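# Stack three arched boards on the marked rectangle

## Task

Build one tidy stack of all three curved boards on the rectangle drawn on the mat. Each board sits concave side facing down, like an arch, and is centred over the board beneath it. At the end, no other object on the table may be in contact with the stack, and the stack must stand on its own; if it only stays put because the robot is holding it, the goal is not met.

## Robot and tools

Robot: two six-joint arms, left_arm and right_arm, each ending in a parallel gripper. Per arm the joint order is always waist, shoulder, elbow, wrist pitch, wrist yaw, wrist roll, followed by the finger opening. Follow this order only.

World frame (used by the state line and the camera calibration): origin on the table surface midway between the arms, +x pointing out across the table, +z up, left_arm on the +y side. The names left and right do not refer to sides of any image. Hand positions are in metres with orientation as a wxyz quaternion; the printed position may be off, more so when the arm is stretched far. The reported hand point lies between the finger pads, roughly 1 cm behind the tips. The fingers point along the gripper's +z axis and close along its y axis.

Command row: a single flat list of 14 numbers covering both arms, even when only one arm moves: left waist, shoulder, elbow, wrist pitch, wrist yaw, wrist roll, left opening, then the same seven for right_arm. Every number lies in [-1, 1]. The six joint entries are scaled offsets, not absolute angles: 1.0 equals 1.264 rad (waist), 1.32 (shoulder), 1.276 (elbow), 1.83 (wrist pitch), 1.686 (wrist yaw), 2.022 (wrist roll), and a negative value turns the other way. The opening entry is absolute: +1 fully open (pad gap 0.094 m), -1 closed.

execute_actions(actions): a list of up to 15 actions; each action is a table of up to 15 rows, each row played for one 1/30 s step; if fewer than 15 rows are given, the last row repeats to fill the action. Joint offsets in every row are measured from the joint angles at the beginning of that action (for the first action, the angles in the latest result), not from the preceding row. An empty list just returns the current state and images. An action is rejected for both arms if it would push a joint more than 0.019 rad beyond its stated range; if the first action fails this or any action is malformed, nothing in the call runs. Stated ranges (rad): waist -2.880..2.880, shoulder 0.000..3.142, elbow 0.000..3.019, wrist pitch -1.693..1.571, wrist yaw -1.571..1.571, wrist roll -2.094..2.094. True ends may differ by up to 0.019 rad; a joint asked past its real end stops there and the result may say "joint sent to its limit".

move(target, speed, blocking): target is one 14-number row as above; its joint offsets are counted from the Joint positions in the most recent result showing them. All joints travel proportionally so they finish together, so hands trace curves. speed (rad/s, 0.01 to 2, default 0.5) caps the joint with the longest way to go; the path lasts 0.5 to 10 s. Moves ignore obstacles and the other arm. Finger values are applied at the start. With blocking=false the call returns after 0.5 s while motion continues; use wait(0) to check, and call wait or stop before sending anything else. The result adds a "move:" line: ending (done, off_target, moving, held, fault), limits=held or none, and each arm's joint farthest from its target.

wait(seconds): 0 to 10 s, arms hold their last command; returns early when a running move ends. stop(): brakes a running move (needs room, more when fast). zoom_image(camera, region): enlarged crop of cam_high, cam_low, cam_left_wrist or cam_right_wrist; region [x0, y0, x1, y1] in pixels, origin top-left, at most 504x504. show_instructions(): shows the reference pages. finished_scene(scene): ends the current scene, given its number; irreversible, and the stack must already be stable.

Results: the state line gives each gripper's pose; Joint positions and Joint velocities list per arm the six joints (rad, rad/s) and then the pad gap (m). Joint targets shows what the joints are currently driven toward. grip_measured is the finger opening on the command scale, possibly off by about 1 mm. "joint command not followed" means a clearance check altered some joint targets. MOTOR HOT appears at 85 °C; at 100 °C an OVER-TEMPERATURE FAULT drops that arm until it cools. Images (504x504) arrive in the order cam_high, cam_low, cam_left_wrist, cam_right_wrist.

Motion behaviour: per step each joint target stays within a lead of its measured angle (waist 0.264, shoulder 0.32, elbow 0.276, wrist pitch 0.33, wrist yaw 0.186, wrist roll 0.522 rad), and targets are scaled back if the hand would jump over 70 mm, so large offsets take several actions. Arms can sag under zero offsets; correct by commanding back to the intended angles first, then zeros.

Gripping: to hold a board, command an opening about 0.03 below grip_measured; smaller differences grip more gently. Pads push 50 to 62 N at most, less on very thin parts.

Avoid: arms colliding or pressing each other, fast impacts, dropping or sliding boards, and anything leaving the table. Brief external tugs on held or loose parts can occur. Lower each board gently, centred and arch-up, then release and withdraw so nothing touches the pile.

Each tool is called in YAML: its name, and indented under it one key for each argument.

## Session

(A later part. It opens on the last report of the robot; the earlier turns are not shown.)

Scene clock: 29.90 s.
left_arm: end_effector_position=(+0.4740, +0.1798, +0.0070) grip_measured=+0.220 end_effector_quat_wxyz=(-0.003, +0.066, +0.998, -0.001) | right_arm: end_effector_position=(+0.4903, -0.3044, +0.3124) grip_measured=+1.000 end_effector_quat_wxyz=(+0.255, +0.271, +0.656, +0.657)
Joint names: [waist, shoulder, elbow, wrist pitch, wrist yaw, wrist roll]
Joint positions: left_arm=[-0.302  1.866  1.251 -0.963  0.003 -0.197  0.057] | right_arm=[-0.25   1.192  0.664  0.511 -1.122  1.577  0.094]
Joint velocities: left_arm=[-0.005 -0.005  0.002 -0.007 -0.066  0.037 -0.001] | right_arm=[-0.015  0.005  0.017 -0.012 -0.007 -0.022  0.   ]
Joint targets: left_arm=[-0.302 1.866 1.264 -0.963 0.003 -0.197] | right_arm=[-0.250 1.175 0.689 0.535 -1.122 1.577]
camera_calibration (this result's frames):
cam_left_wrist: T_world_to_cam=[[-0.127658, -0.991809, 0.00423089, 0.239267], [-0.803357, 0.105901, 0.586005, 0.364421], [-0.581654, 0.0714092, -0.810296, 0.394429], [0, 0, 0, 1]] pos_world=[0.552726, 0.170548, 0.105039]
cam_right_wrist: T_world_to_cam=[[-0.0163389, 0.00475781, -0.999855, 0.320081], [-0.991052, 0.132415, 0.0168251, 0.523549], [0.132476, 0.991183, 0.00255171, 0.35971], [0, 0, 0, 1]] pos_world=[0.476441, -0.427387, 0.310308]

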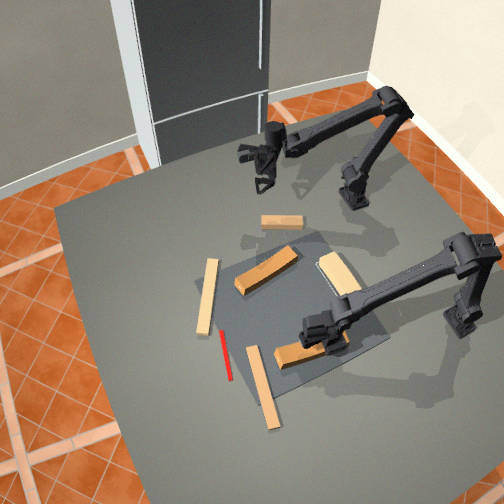

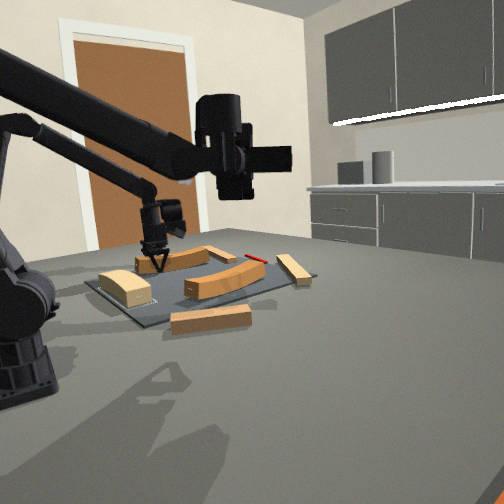

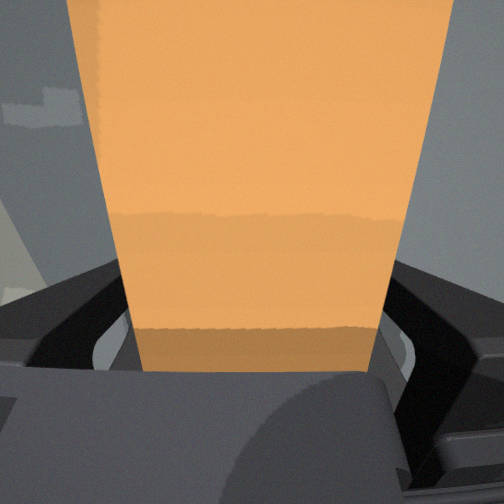

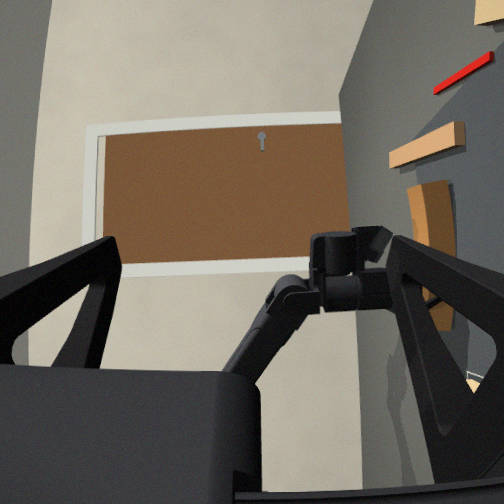

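move:
  target: [0,-0.24,0.025,-0.05,0,0,0.185,0,-0.013,0.02,0.013,0,0,1]
  speed: 0.4

Scene clock: 31.47 s.
left_arm: end_effector_position=(+0.4678, +0.1819, +0.1462) grip_measured=+0.220 end_effector_quat_wxyz=(+0.094, +0.065, +0.993, -0.027) | right_arm: end_effector_position=(+0.4903, -0.3044, +0.3124) grip_measured=+1.000 end_effector_quat_wxyz=(+0.255, +0.271, +0.656, +0.657)
Joint names: [waist, shoulder, elbow, wrist pitch, wrist yaw, wrist roll]
Joint positions: left_arm=[-0.302  1.574  1.249 -1.05   0.003 -0.197  0.057] | right_arm=[-0.25   1.192  0.664  0.511 -1.122  1.577  0.094]
Joint velocities: left_arm=[-0.005 -0.005  0.022 -0.007 -0.007 -0.007 -0.   ] | right_arm=[-0.005 -0.005  0.012 -0.007 -0.007 -0.007  0.   ]
Joint targets: left_arm=[-0.302 1.549 1.283 -1.054 0.003 -0.197] | right_arm=[-0.250 1.175 0.689 0.535 -1.122 1.577]
move: off_target (left_arm, right_arm); limits=none; left_arm: farthest joint: the elbow, 0.033 radians from its target (0.032 radians at the start); right_arm: farthest joint: the elbow, 0.026 radians from its target (0.026 radians at the start)
camera_calibration (this result's frames):
cam_left_wrist: T_world_to_cam=[[-0.132327, -0.990219, 0.0442142, 0.236027], [-0.899729, 0.138712, 0.413819, 0.341948], [-0.415905, 0.0149787, -0.909285, 0.450665], [0, 0, 0, 1]] pos_world=[0.526328, 0.179536, 0.257843]
cam_right_wrist: T_world_to_cam=[[-0.0163389, 0.00475781, -0.999855, 0.320081], [-0.991052, 0.132415, 0.0168251, 0.523549], [0.132476, 0.991183, 0.00255171, 0.35971], [0, 0, 0, 1]] pos_world=[0.476441, -0.427387, 0.310308]

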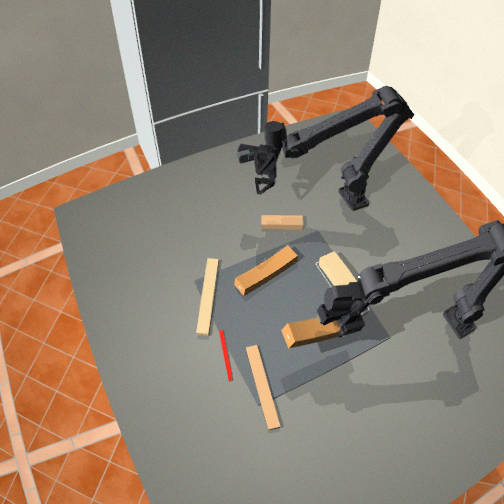

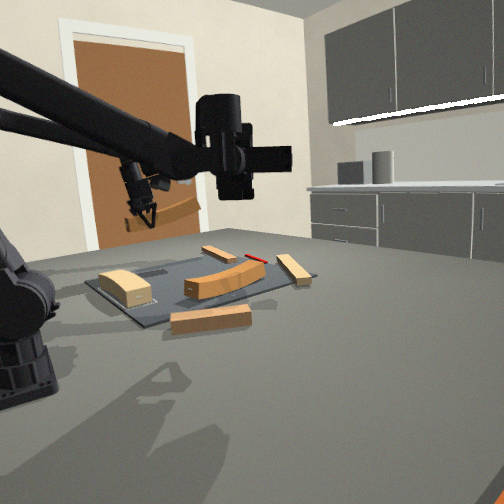

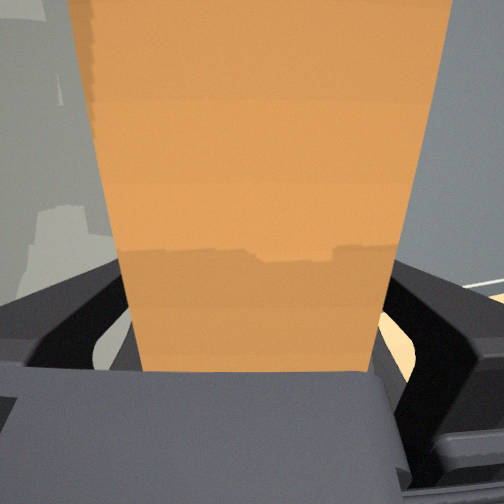

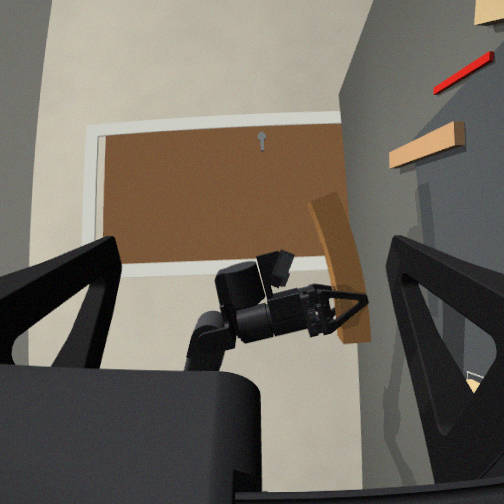

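move:
  target: [0.004,-0.02,-0.181,0.899,0.739,0.872,0.185,0.40,-0.097,-0.054,-0.018,-0.153,0,1]
  speed: 0.9

Scene clock: 34.77 s.
left_arm: end_effector_position=(+0.4554, +0.0145, +0.3073) grip_measured=+0.219 end_effector_quat_wxyz=(+0.708, +0.706, -0.007, +0.003) | right_arm: end_effector_position=(+0.3521, -0.0911, +0.3202) grip_measured=+1.000 end_effector_quat_wxyz=(+0.003, +0.002, +0.707, +0.708)
Joint names: [waist, shoulder, elbow, wrist pitch, wrist yaw, wrist roll]
Joint positions: left_arm=[-0.302  1.574  1.013  0.572  1.248  1.574  0.057] | right_arm=[ 0.249  1.082  0.6    0.489 -1.377  1.577  0.094]
Joint velocities: left_arm=[-0.005  0.005 -0.007  0.012  0.022 -0.007 -0.   ] | right_arm=[-0.015  0.005  0.002  0.002 -0.022  0.022  0.   ]
Joint targets: left_arm=[-0.297 1.547 1.019 0.595 1.249 1.566] | right_arm=[0.256 1.064 0.595 0.478 -1.380 1.577]
move: off_target (left_arm); limits=none; left_arm: farthest joint: the shoulder, 0.026 radians from its target (0.026 radians at the start); right_arm: farthest joint: the shoulder, 0.018 radians from its target (0.128 radians at the start)
camera_calibration (this result's frames):
cam_left_wrist: T_world_to_cam=[[0.0103081, -0.00117472, -0.999946, 0.303081], [0.817189, 0.576318, 0.00774709, -0.376079], [0.576278, -0.817225, 0.00690072, -0.126797], [0, 0, 0, 1]] pos_world=[0.377274, 0.113475, 0.306854]
cam_right_wrist: T_world_to_cam=[[0.00709291, 0.00091019, -0.999974, 0.316121], [-0.813085, -0.582111, -0.00629713, 0.237855], [-0.582102, 0.813109, -0.0033888, 0.40384], [0, 0, 0, 1]] pos_world=[0.42623, -0.190196, 0.318979]

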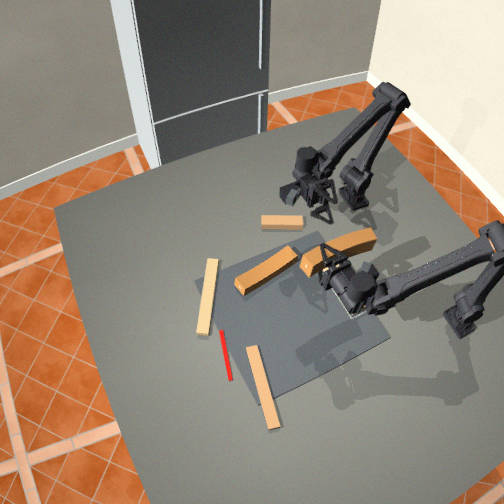

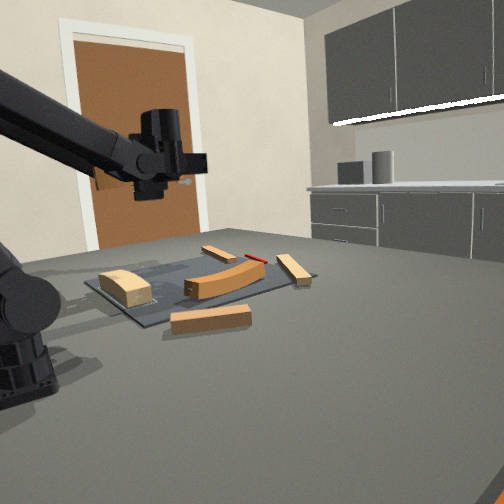

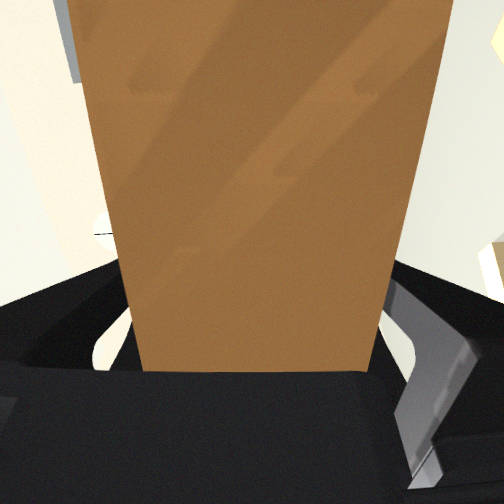

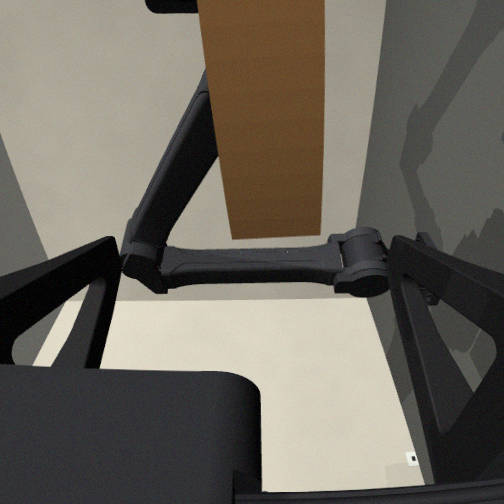

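move:
  target: [0,-0.02,0.02,0.013,0,-0.044,0.185,0.182,0.074,0.092,0.024,0.133,0,1]
  speed: 0.3

Scene clock: 36.57 s.
left_arm: end_effector_position=(+0.4549, +0.0147, +0.3061) grip_measured=+0.219 end_effector_quat_wxyz=(+0.708, +0.706, +0.016, -0.019) | right_arm: end_effector_position=(+0.3550, -0.0119, +0.3201) grip_measured=+1.000 end_effector_quat_wxyz=(-0.001, +0.002, +0.707, +0.708)
Joint names: [waist, shoulder, elbow, wrist pitch, wrist yaw, wrist roll]
Joint positions: left_arm=[-0.302  1.574  1.011  0.572  1.248  1.513  0.057] | right_arm=[ 0.476  1.168  0.66   0.511 -1.156  1.577  0.094]
Joint velocities: left_arm=[-0.005 -0.005 -0.012 -0.017  0.007  0.051  0.001] | right_arm=[-0.005 -0.005  0.007  0.012 -0.022  0.007  0.   ]
Joint targets: left_arm=[-0.302 1.547 1.039 0.595 1.248 1.485] | right_arm=[0.480 1.180 0.717 0.533 -1.153 1.577]
move: off_target (left_arm, right_arm); limits=none; left_arm: farthest joint: the elbow, 0.028 radians from its target (0.025 radians at the start); right_arm: farthest joint: the elbow, 0.057 radians from its target (0.118 radians at the start)
camera_calibration (this result's frames):
cam_left_wrist: T_world_to_cam=[[-0.0524676, 0.0000010994, -0.998623, 0.330012], [0.816196, 0.576181, -0.0428823, -0.3598], [0.575388, -0.817322, -0.0302317, -0.114579], [0, 0, 0, 1]] pos_world=[0.376909, 0.113662, 0.310665]
cam_right_wrist: T_world_to_cam=[[0.00314529, 0.000853839, -0.999995, 0.317299], [-0.809982, -0.586447, -0.00304838, 0.284183], [-0.586447, 0.809987, -0.00115295, 0.341957], [0, 0, 0, 1]] pos_world=[0.429724, -0.110593, 0.318558]

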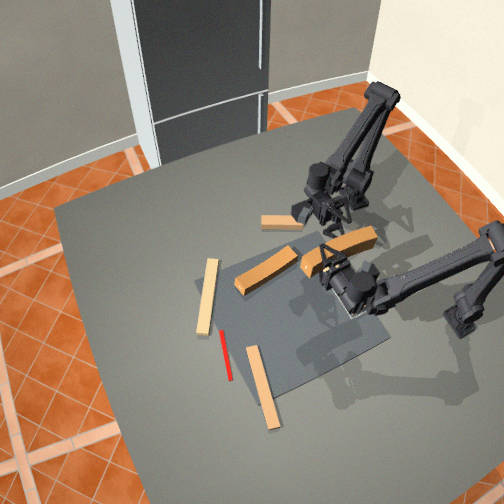

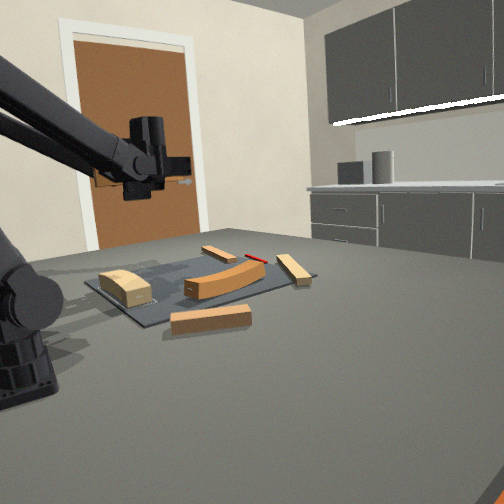

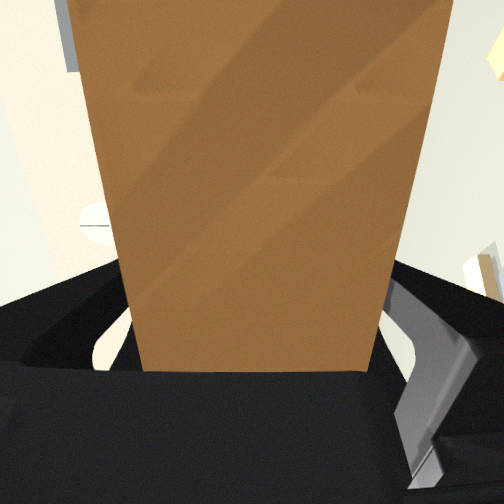

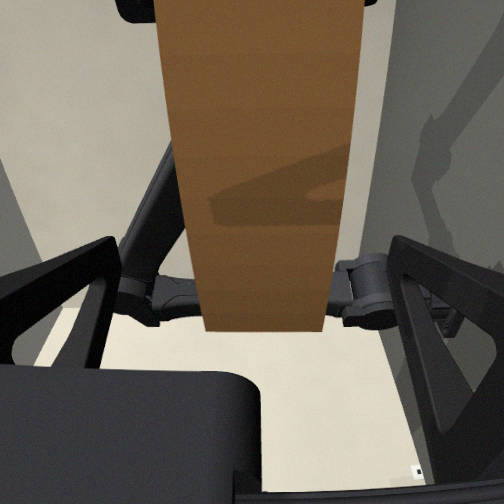

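move:
  target: [0,-0.02,0.03,0.013,0,-0.024,0.185,0.079,0.039,0.062,0.019,0.059,0,1]
  speed: 0.15

Scene clock: 37.97 s.
left_arm: end_effector_position=(+0.4549, +0.0147, +0.3061) grip_measured=+0.219 end_effector_quat_wxyz=(+0.708, +0.706, +0.023, -0.026) | right_arm: end_effector_position=(+0.3518, +0.0223, +0.3148) grip_measured=+1.000 end_effector_quat_wxyz=(-0.002, +0.006, +0.708, +0.706)
Joint names: [waist, shoulder, elbow, wrist pitch, wrist yaw, wrist roll]
Joint positions: left_arm=[-0.302  1.574  1.011  0.572  1.248  1.493  0.057] | right_arm=[ 0.568  1.209  0.68   0.523 -1.06   1.577  0.094]
Joint velocities: left_arm=[ 0.005 -0.005  0.012 -0.022  0.007 -0.037 -0.002] | right_arm=[-0.015  0.005 -0.002 -0.027 -0.051  0.007  0.   ]
Joint targets: left_arm=[-0.302 1.547 1.049 0.595 1.248 1.465] | right_arm=[0.575 1.219 0.739 0.545 -1.057 1.577]
move: off_target (left_arm, right_arm); limits=none; left_arm: farthest joint: the elbow, 0.039 radians from its target (0.039 radians at the start); right_arm: farthest joint: the elbow, 0.059 radians from its target (0.079 radians at the start)
camera_calibration (this result's frames):
cam_left_wrist: T_world_to_cam=[[-0.072265, 0.00010688, -0.997385, 0.338637], [0.815217, 0.576142, -0.0590044, -0.354418], [0.574629, -0.81735, -0.041722, -0.110716], [0, 0, 0, 1]] pos_world=[0.37702, 0.113666, 0.31222]
cam_right_wrist: T_world_to_cam=[[-0.00532248, -0.00351824, -0.99998, 0.315052], [-0.812199, -0.583345, 0.00637539, 0.299312], [-0.583356, 0.812217, 0.000247335, 0.310761], [0, 0, 0, 1]] pos_world=[0.426063, -0.0766949, 0.313061]

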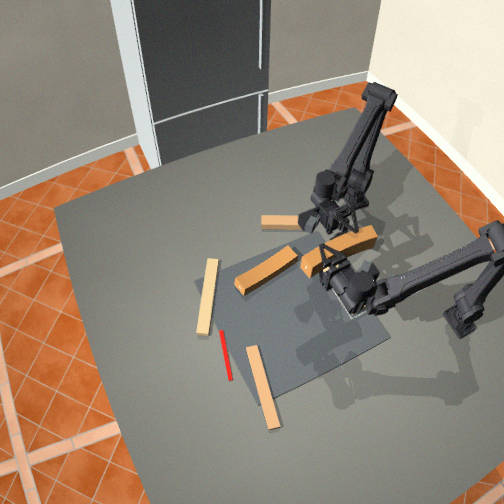

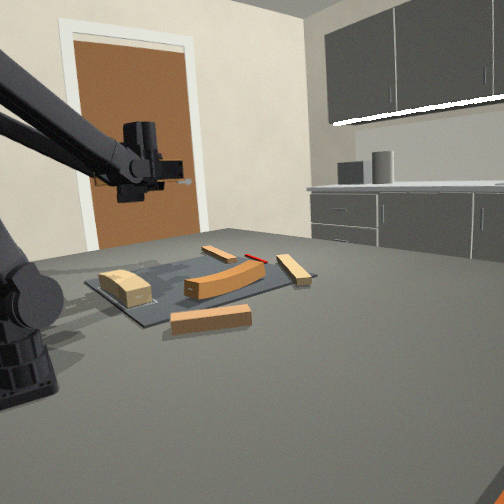

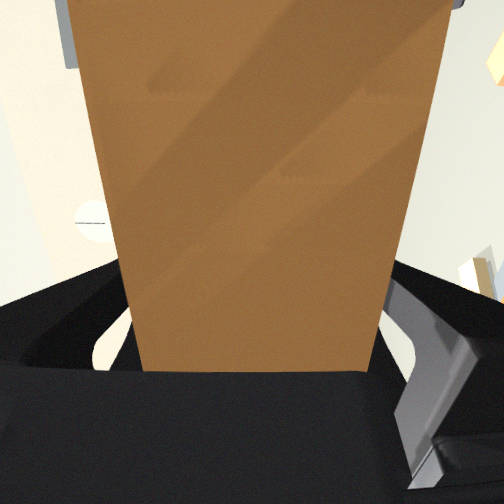

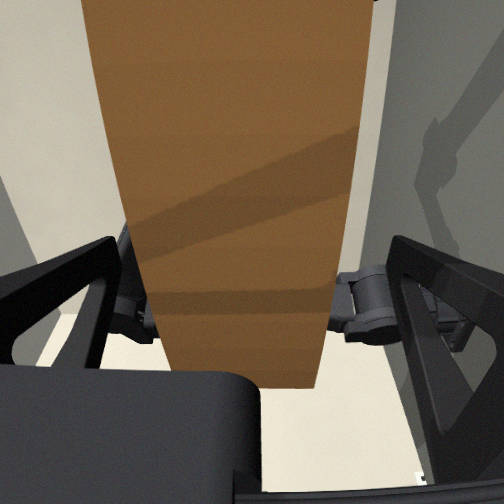

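move:
  target: [0,-0.02,0.03,0.013,0,-0.005,0.185,0,0,0.054,0.008,0,0,0.36]
  speed: 0.1

Scene clock: 39.23 s.
left_arm: end_effector_position=(+0.4548, +0.0148, +0.3056) grip_measured=+0.219 end_effector_quat_wxyz=(+0.708, +0.706, +0.019, -0.023) | right_arm: end_effector_position=(+0.3532, +0.0231, +0.3189) grip_measured=+0.362 end_effector_quat_wxyz=(+0.000, +0.003, +0.707, +0.707)
Joint names: [waist, shoulder, elbow, wrist pitch, wrist yaw, wrist roll]
Joint positions: left_arm=[-0.302  1.574  1.01   0.572  1.247  1.504  0.057] | right_arm=[ 0.568  1.209  0.689  0.523 -1.06   1.577  0.064]
Joint velocities: left_arm=[-0.005 -0.005 -0.017 -0.017 -0.037 -0.022  0.001] | right_arm=[-0.015  0.005  0.012  0.002 -0.007 -0.007 -0.001]
Joint targets: left_arm=[-0.302 1.547 1.049 0.595 1.247 1.483] | right_arm=[0.568 1.209 0.749 0.537 -1.060 1.577]
move: off_target (left_arm, right_arm); limits=none; left_arm: farthest joint: the elbow, 0.040 radians from its target (0.039 radians at the start); right_arm: farthest joint: the elbow, 0.060 radians from its target (0.069 radians at the start)
camera_calibration (this result's frames):
cam_left_wrist: T_world_to_cam=[[-0.0626913, 0.000364647, -0.998033, 0.333956], [0.815289, 0.576803, -0.0510015, -0.356907], [0.57565, -0.816883, -0.0364578, -0.112705], [0, 0, 0, 1]] pos_world=[0.376798, 0.113676, 0.310988]
cam_right_wrist: T_world_to_cam=[[0.00201884, 0.000548416, -0.999998, 0.316482], [-0.812216, -0.583354, -0.00195966, 0.30355], [-0.583354, 0.812218, -0.000732265, 0.31126], [0, 0, 0, 1]] pos_world=[0.427484, -0.0759074, 0.317304]

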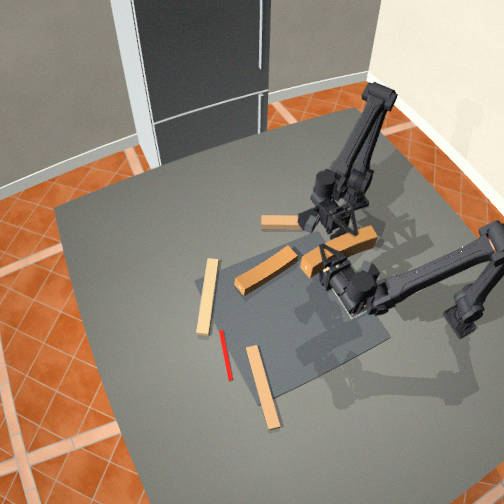

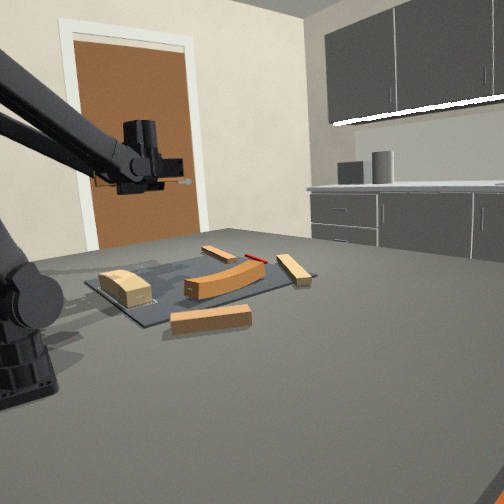

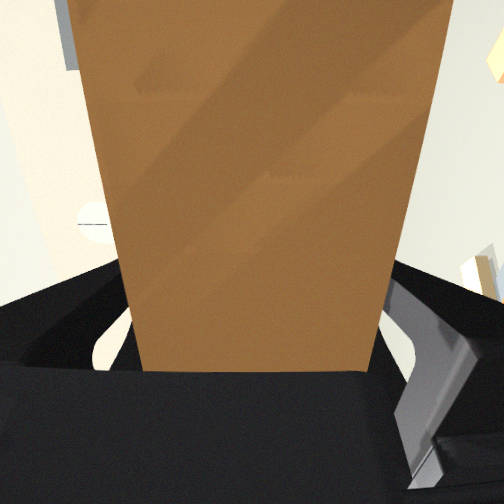

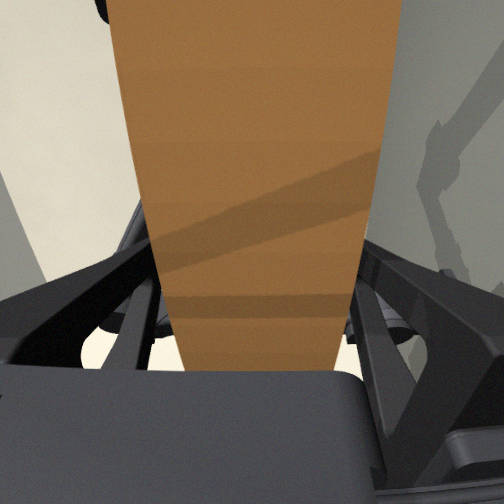

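move:
  target: [0,-0.02,0.03,0.013,0,-0.011,0.185,0,0,0.045,0.008,0,0,0.195]
  speed: 0.1

Scene clock: 40.13 s.
left_arm: end_effector_position=(+0.4548, +0.0148, +0.3056) grip_measured=+0.219 end_effector_quat_wxyz=(+0.708, +0.706, +0.021, -0.024) | right_arm: end_effector_position=(+0.3532, +0.0231, +0.3189) grip_measured=+0.227 end_effector_quat_wxyz=(+0.001, +0.002, +0.707, +0.707)
Joint names: [waist, shoulder, elbow, wrist pitch, wrist yaw, wrist roll]
Joint positions: left_arm=[-0.302  1.574  1.01   0.572  1.247  1.5    0.057] | right_arm=[ 0.568  1.209  0.689  0.523 -1.06   1.574  0.058]
Joint velocities: left_arm=[-0.005 -0.005 -0.002 -0.007 -0.022 -0.066 -0.001] | right_arm=[-0.015  0.005 -0.012 -0.017  0.051 -0.154 -0.001]
Joint targets: left_arm=[-0.302 1.547 1.048 0.595 1.247 1.482] | right_arm=[0.568 1.209 0.746 0.537 -1.060 1.576]
move: off_target (left_arm, right_arm); limits=none; left_arm: farthest joint: the elbow, 0.039 radians from its target (0.039 radians at the start); right_arm: farthest joint: the elbow, 0.058 radians from its target (0.058 radians at the start)
camera_calibration (this result's frames):
cam_left_wrist: T_world_to_cam=[[-0.0668797, 0.000355507, -0.997761, 0.335783], [0.814854, 0.577107, -0.0544139, -0.355724], [0.575795, -0.816669, -0.0388864, -0.11207], [0, 0, 0, 1]] pos_world=[0.37685, 0.113647, 0.311317]
cam_right_wrist: T_world_to_cam=[[0.00507058, 0.000532931, -0.999987, 0.315401], [-0.812208, -0.583352, -0.00442931, 0.304335], [-0.583347, 0.812219, -0.00252508, 0.311829], [0, 0, 0, 1]] pos_world=[0.427488, -0.0759076, 0.317533]

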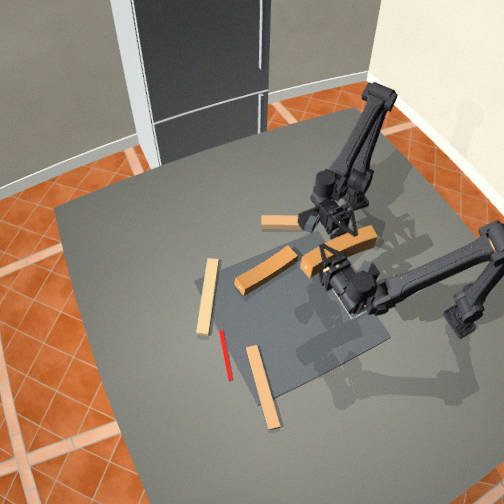

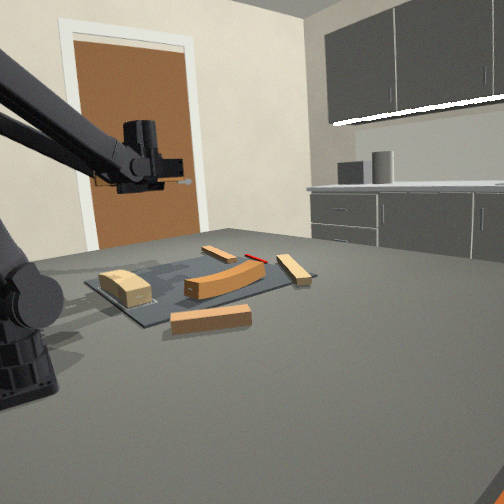

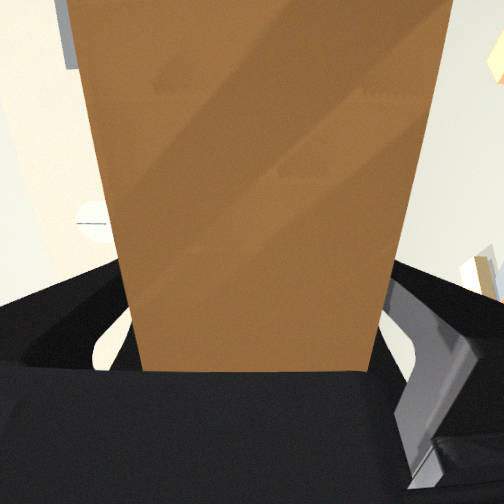

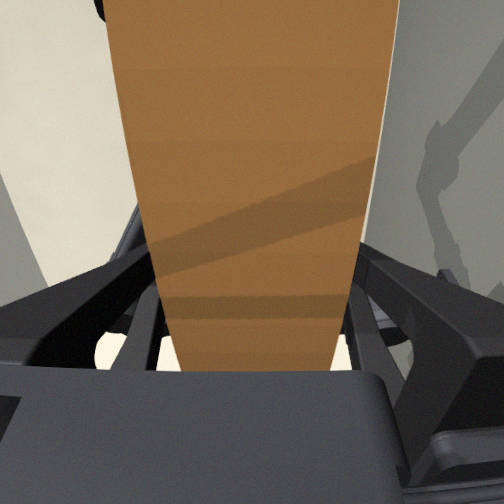

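move:
  target: [0,0,0.02,0.01,0,0,1,0,-0.012,0.068,0.014,0,-0.005,0.192]
  speed: 0.2

move:
  target: [0.7,-0.1,0.03,0.01,0,0,1,0,-0.012,0.068,0.014,0,-0.008,0.192]
  speed: 0.8

Scene clock: 41.03 s.
left_arm: end_effector_position=(+0.4548, +0.0148, +0.3058) grip_measured=+1.000 end_effector_quat_wxyz=(+0.708, +0.706, +0.021, -0.023) | right_arm: end_effector_position=(+0.3539, +0.0235, +0.3160) grip_measured=+0.227 end_effector_quat_wxyz=(-0.003, +0.006, +0.708, +0.706)
Joint names: [waist, shoulder, elbow, wrist pitch, wrist yaw, wrist roll]
Joint positions: left_arm=[-0.302  1.574  1.01   0.573  1.247  1.5    0.094] | right_arm=[ 0.568  1.215  0.688  0.521 -1.06   1.579  0.058]
Joint velocities: left_arm=[ 0.005  0.005  0.002 -0.012  0.037 -0.081  0.   ] | right_arm=[-0.024 -0.015 -0.002  0.007 -0.051 -0.037  0.   ]
Joint targets: left_arm=[-0.302 1.574 1.035 0.590 1.247 1.500] | right_arm=[0.568 1.194 0.776 0.548 -1.060 1.563]
move: off_target (left_arm, right_arm); limits=none; left_arm: farthest joint: the elbow, 0.026 radians from its target (0.026 radians at the start); right_arm: farthest joint: the elbow, 0.088 radians from its target (0.087 radians at the start)
camera_calibration (this result's frames):
cam_left_wrist: T_world_to_cam=[[-0.0654384, -0.0001352, -0.997857, 0.33536], [0.814932, 0.57708, -0.0535206, -0.356021], [0.575851, -0.816687, -0.037653, -0.112464], [0, 0, 0, 1]] pos_world=[0.37684, 0.11365, 0.311352]
cam_right_wrist: T_world_to_cam=[[-0.00694388, -0.00313692, -0.999971, 0.316876], [-0.812192, -0.583342, 0.00746988, 0.301402], [-0.583349, 0.812221, 0.00150288, 0.310649], [0, 0, 0, 1]] pos_world=[0.428213, -0.0755014, 0.314149]

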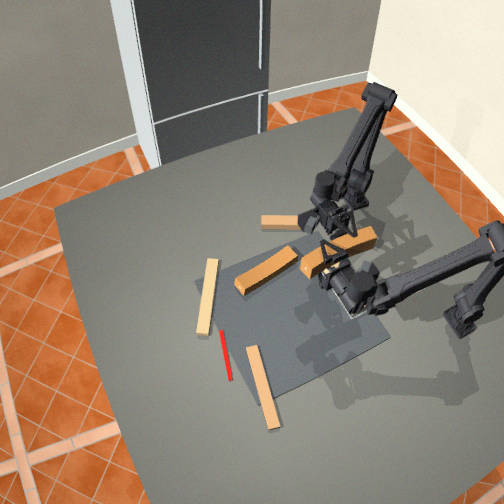

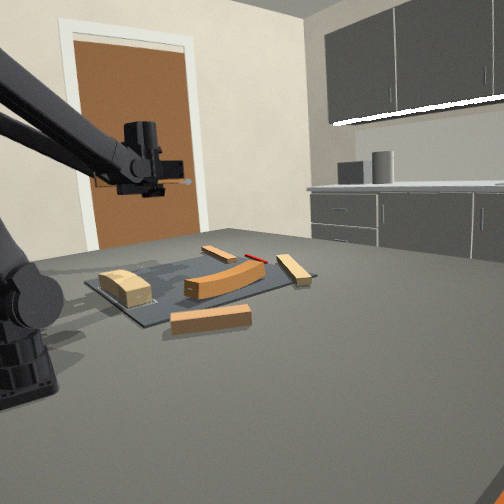

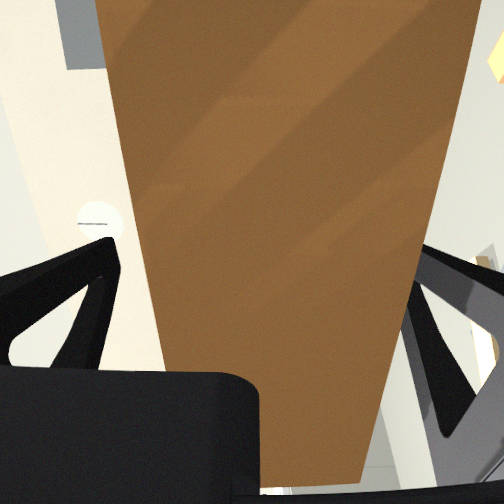

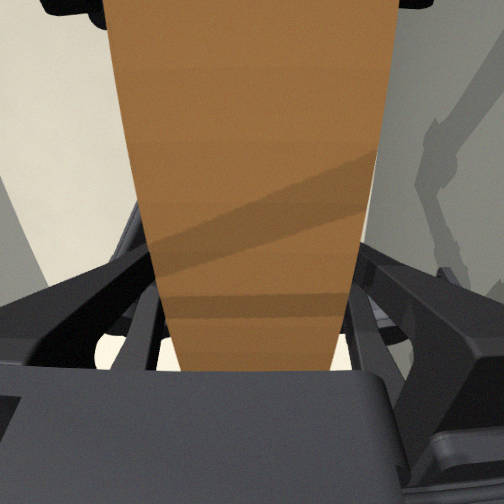

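Scene clock: 42.83 s.
left_arm: end_effector_position=(+0.5198, +0.4815, +0.3657) grip_measured=+1.000 end_effector_quat_wxyz=(+0.644, +0.634, +0.279, +0.324) | right_arm: end_effector_position=(+0.3552, +0.0240, +0.3105) grip_measured=+0.227 end_effector_quat_wxyz=(-0.010, +0.014, +0.711, +0.703)
Joint names: [waist, shoulder, elbow, wrist pitch, wrist yaw, wrist roll]
Joint positions: left_arm=[0.587 1.456 1.01  0.575 1.247 1.5   0.094] | right_arm=[ 0.568  1.224  0.686  0.516 -1.06   1.585  0.058]
Joint velocities: left_arm=[-0.015 -0.015  0.017 -0.002 -0.037  0.007  0.   ] | right_arm=[-0.015 -0.005 -0.007  0.007  0.007  0.066 -0.001]
Joint targets: left_arm=[0.582 1.442 1.048 0.591 1.247 1.500] | right_arm=[0.568 1.198 0.774 0.546 -1.060 1.563]
move: off_target (left_arm, right_arm); limits=none; left_arm: farthest joint: the elbow, 0.039 radians from its target (0.039 radians at the start); right_arm: farthest joint: the elbow, 0.089 radians from its target (0.087 radians at the start)
camera_calibration (this result's frames):
cam_left_wrist: T_world_to_cam=[[0.0598528, 0.0125918, -0.998128, 0.328297], [0.0682775, 0.997527, 0.0166785, -0.515108], [0.995869, -0.0691479, 0.0588451, -0.379996], [0, 0, 0, 1]] pos_world=[0.393947, 0.483425, 0.358635]
cam_right_wrist: T_world_to_cam=[[-0.0267296, -0.0106727, -0.999586, 0.318472], [-0.812088, -0.582866, 0.0279391, 0.296354], [-0.582923, 0.812498, 0.00691263, 0.309144], [0, 0, 0, 1]] pos_world=[0.429385, -0.0750459, 0.307924]

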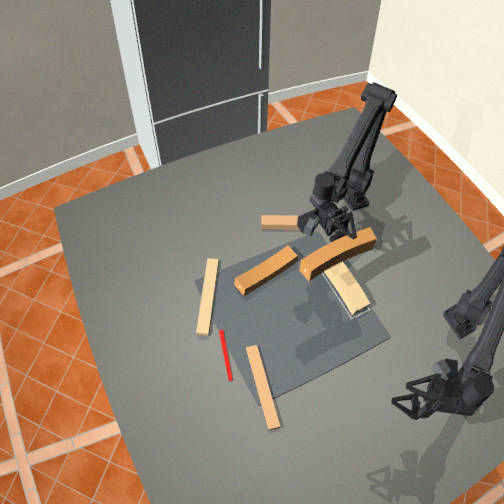

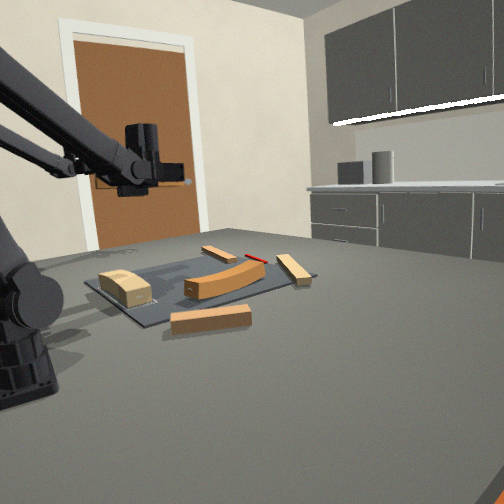

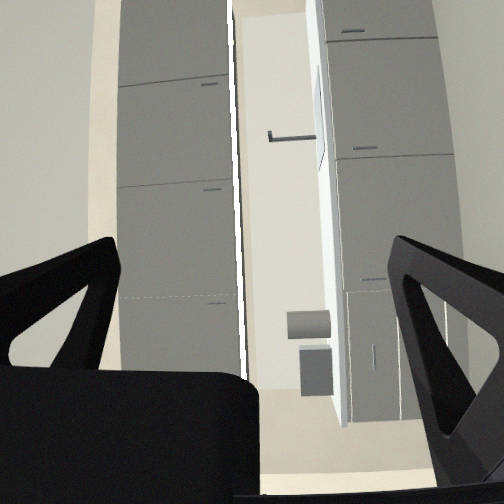

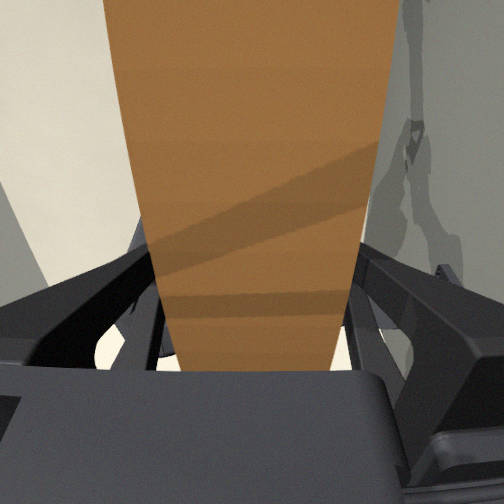

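move:
  target: [0,0,0.03,0.01,0,0,1,0.103,0.057,0.208,-0.469,0.314,-0.594,0.192]
  speed: 0.9

Scene clock: 45.50 s.
left_arm: end_effector_position=(+0.5198, +0.4815, +0.3660) grip_measured=+1.000 end_effector_quat_wxyz=(+0.644, +0.634, +0.279, +0.325) | right_arm: end_effector_position=(+0.3852, +0.0357, +0.1884) grip_measured=+0.226 end_effector_quat_wxyz=(+0.197, -0.197, +0.878, +0.390)
Joint names: [waist, shoulder, elbow, wrist pitch, wrist yaw, wrist roll]
Joint positions: left_arm=[0.587 1.456 1.01  0.577 1.247 1.5   0.094] | right_arm=[ 0.69   1.31   0.86  -0.347 -0.529  0.406  0.058]
Joint velocities: left_arm=[-0.005 -0.005  0.002 -0.022 -0.051 -0.125  0.   ] | right_arm=[ 0.005  0.005  0.007  0.017 -0.007  0.037  0.001]
Joint targets: left_arm=[0.587 1.456 1.048 0.594 1.247 1.500] | right_arm=[0.698 1.299 0.952 -0.342 -0.530 0.384]
move: off_target (left_arm, right_arm); limits=none; left_arm: farthest joint: the elbow, 0.039 radians from its target (0.039 radians at the start); right_arm: farthest joint: the elbow, 0.092 radians from its target (0.266 radians at the start)
camera_calibration (this result's frames):
cam_left_wrist: T_world_to_cam=[[0.0614651, 0.0136042, -0.998017, 0.327176], [0.0682497, 0.997509, 0.0178006, -0.515482], [0.995773, -0.0692084, 0.0603835, -0.380469], [0, 0, 0, 1]] pos_world=[0.393932, 0.483415, 0.358677]
cam_right_wrist: T_world_to_cam=[[0.504092, -0.616965, -0.604355, -0.0599655], [-0.794288, -0.605951, -0.0439203, 0.338486], [-0.339113, 0.502172, -0.795503, 0.386314], [0, 0, 0, 1]] pos_world=[0.430088, -0.0258863, 0.28594]

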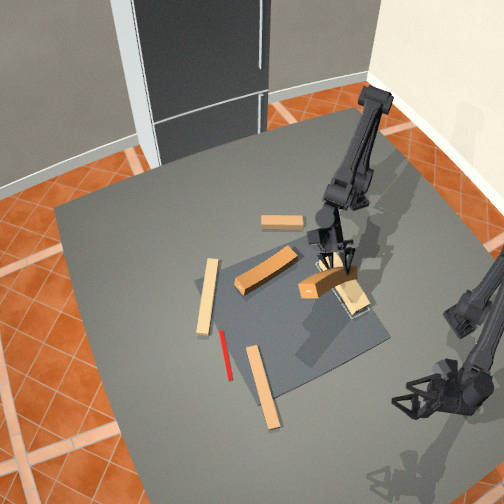

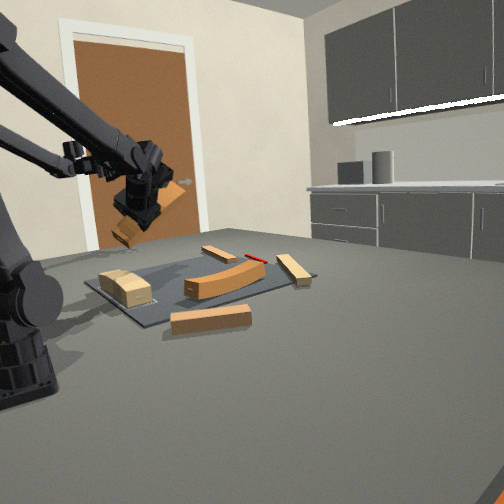

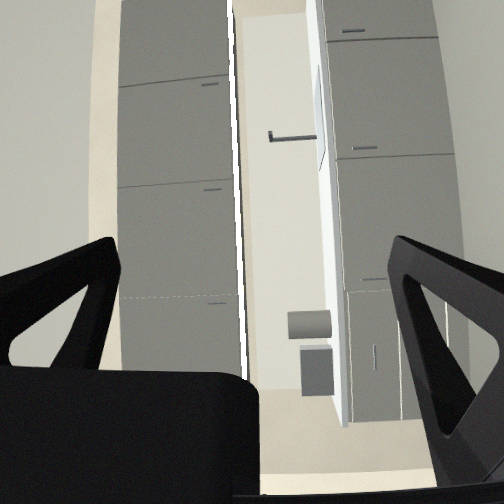

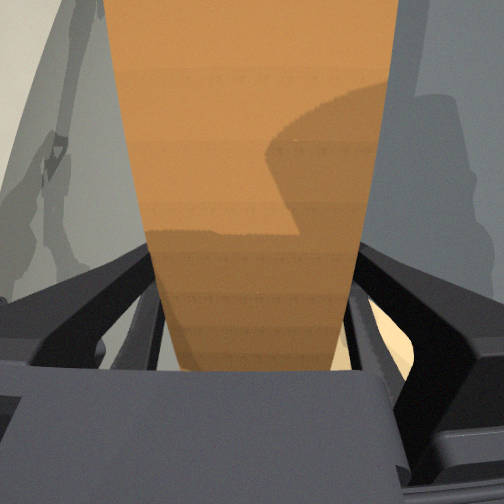

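move:
  target: [0,0,0.03,-0.95,-0.742,-0.99,1,0.116,0.070,0.214,-0.466,0.314,-0.614,0.192]
  speed: 1.3

Scene clock: 48.30 s.
left_arm: end_effector_position=(+0.3193, +0.5484, +0.1036) grip_measured=+1.000 end_effector_quat_wxyz=(-0.013, -0.502, +0.865, +0.000) | right_arm: end_effector_position=(+0.3228, -0.0504, +0.1372) grip_measured=+0.226 end_effector_quat_wxyz=(-0.013, +0.714, -0.700, +0.001)
Joint names: [waist, shoulder, elbow, wrist pitch, wrist yaw, wrist roll]
Joint positions: left_arm=[ 0.587  1.456  1.01  -1.15  -0.002 -0.491  0.094] | right_arm=[ 0.828  1.407  1.053 -1.191  0.001 -0.825  0.058]
Joint velocities: left_arm=[-0.005  0.005 -0.007 -0.007 -0.022  0.007  0.   ] | right_arm=[-0.005 -0.005  0.002  0.012 -0.037  0.007 -0.   ]
Joint targets: left_arm=[0.587 1.456 1.048 -1.161 -0.004 -0.502] | right_arm=[0.836 1.403 1.133 -1.199 0.001 -0.835]
move: off_target (left_arm, right_arm); limits=none; left_arm: farthest joint: the elbow, 0.039 radians from its target (0.039 radians at the start); right_arm: farthest joint: the elbow, 0.080 radians from its target (0.273 radians at the start)
camera_calibration (this result's frames):
cam_left_wrist: T_world_to_cam=[[0.869745, -0.493373, -0.0112447, -0.00556918], [-0.389422, -0.700135, 0.598467, 0.45308], [-0.30314, -0.516135, -0.801069, 0.58874], [0, 0, 0, 1]] pos_world=[0.359753, 0.618338, 0.200405]
cam_right_wrist: T_world_to_cam=[[0.999464, 0.0256299, 0.0203766, -0.325862], [0.00930985, -0.81908, 0.573604, -0.120392], [0.0313915, -0.573107, -0.818879, 0.197053], [0, 0, 0, 1]] pos_world=[0.320622, 0.0226734, 0.23706]

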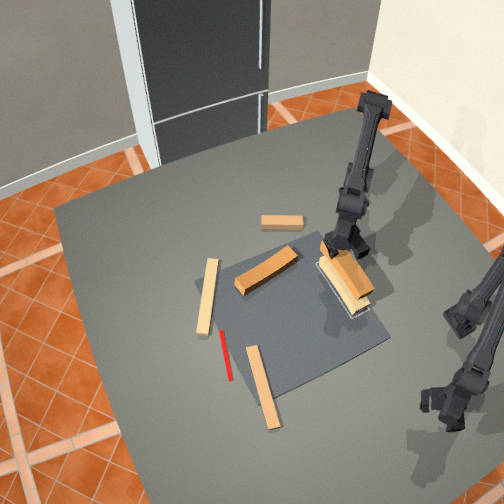

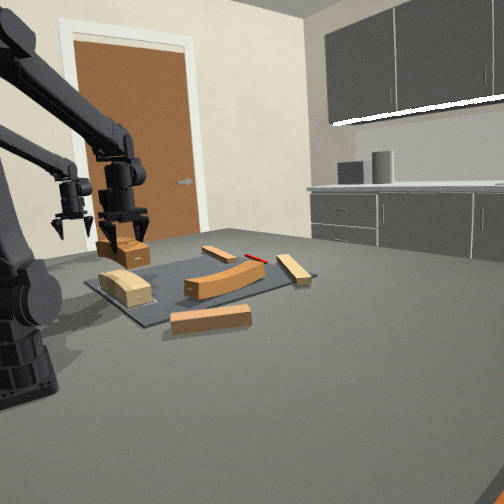

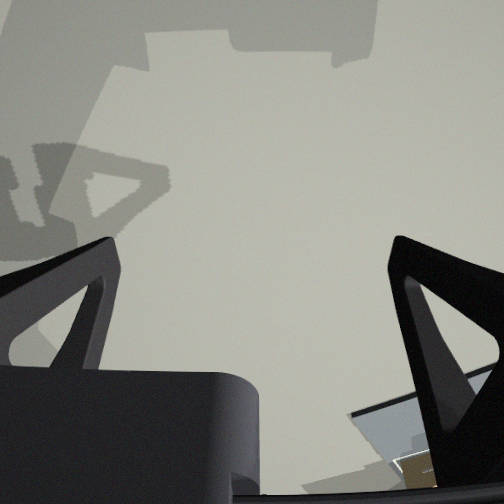

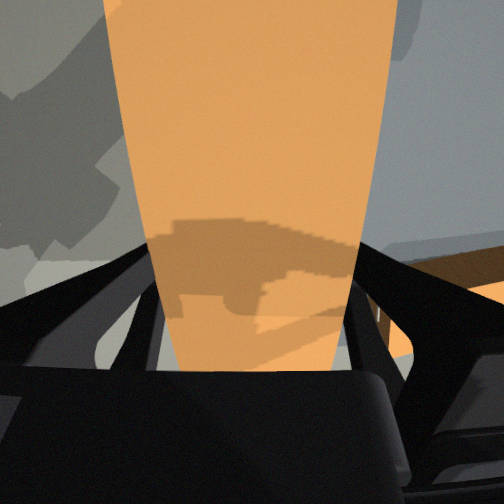

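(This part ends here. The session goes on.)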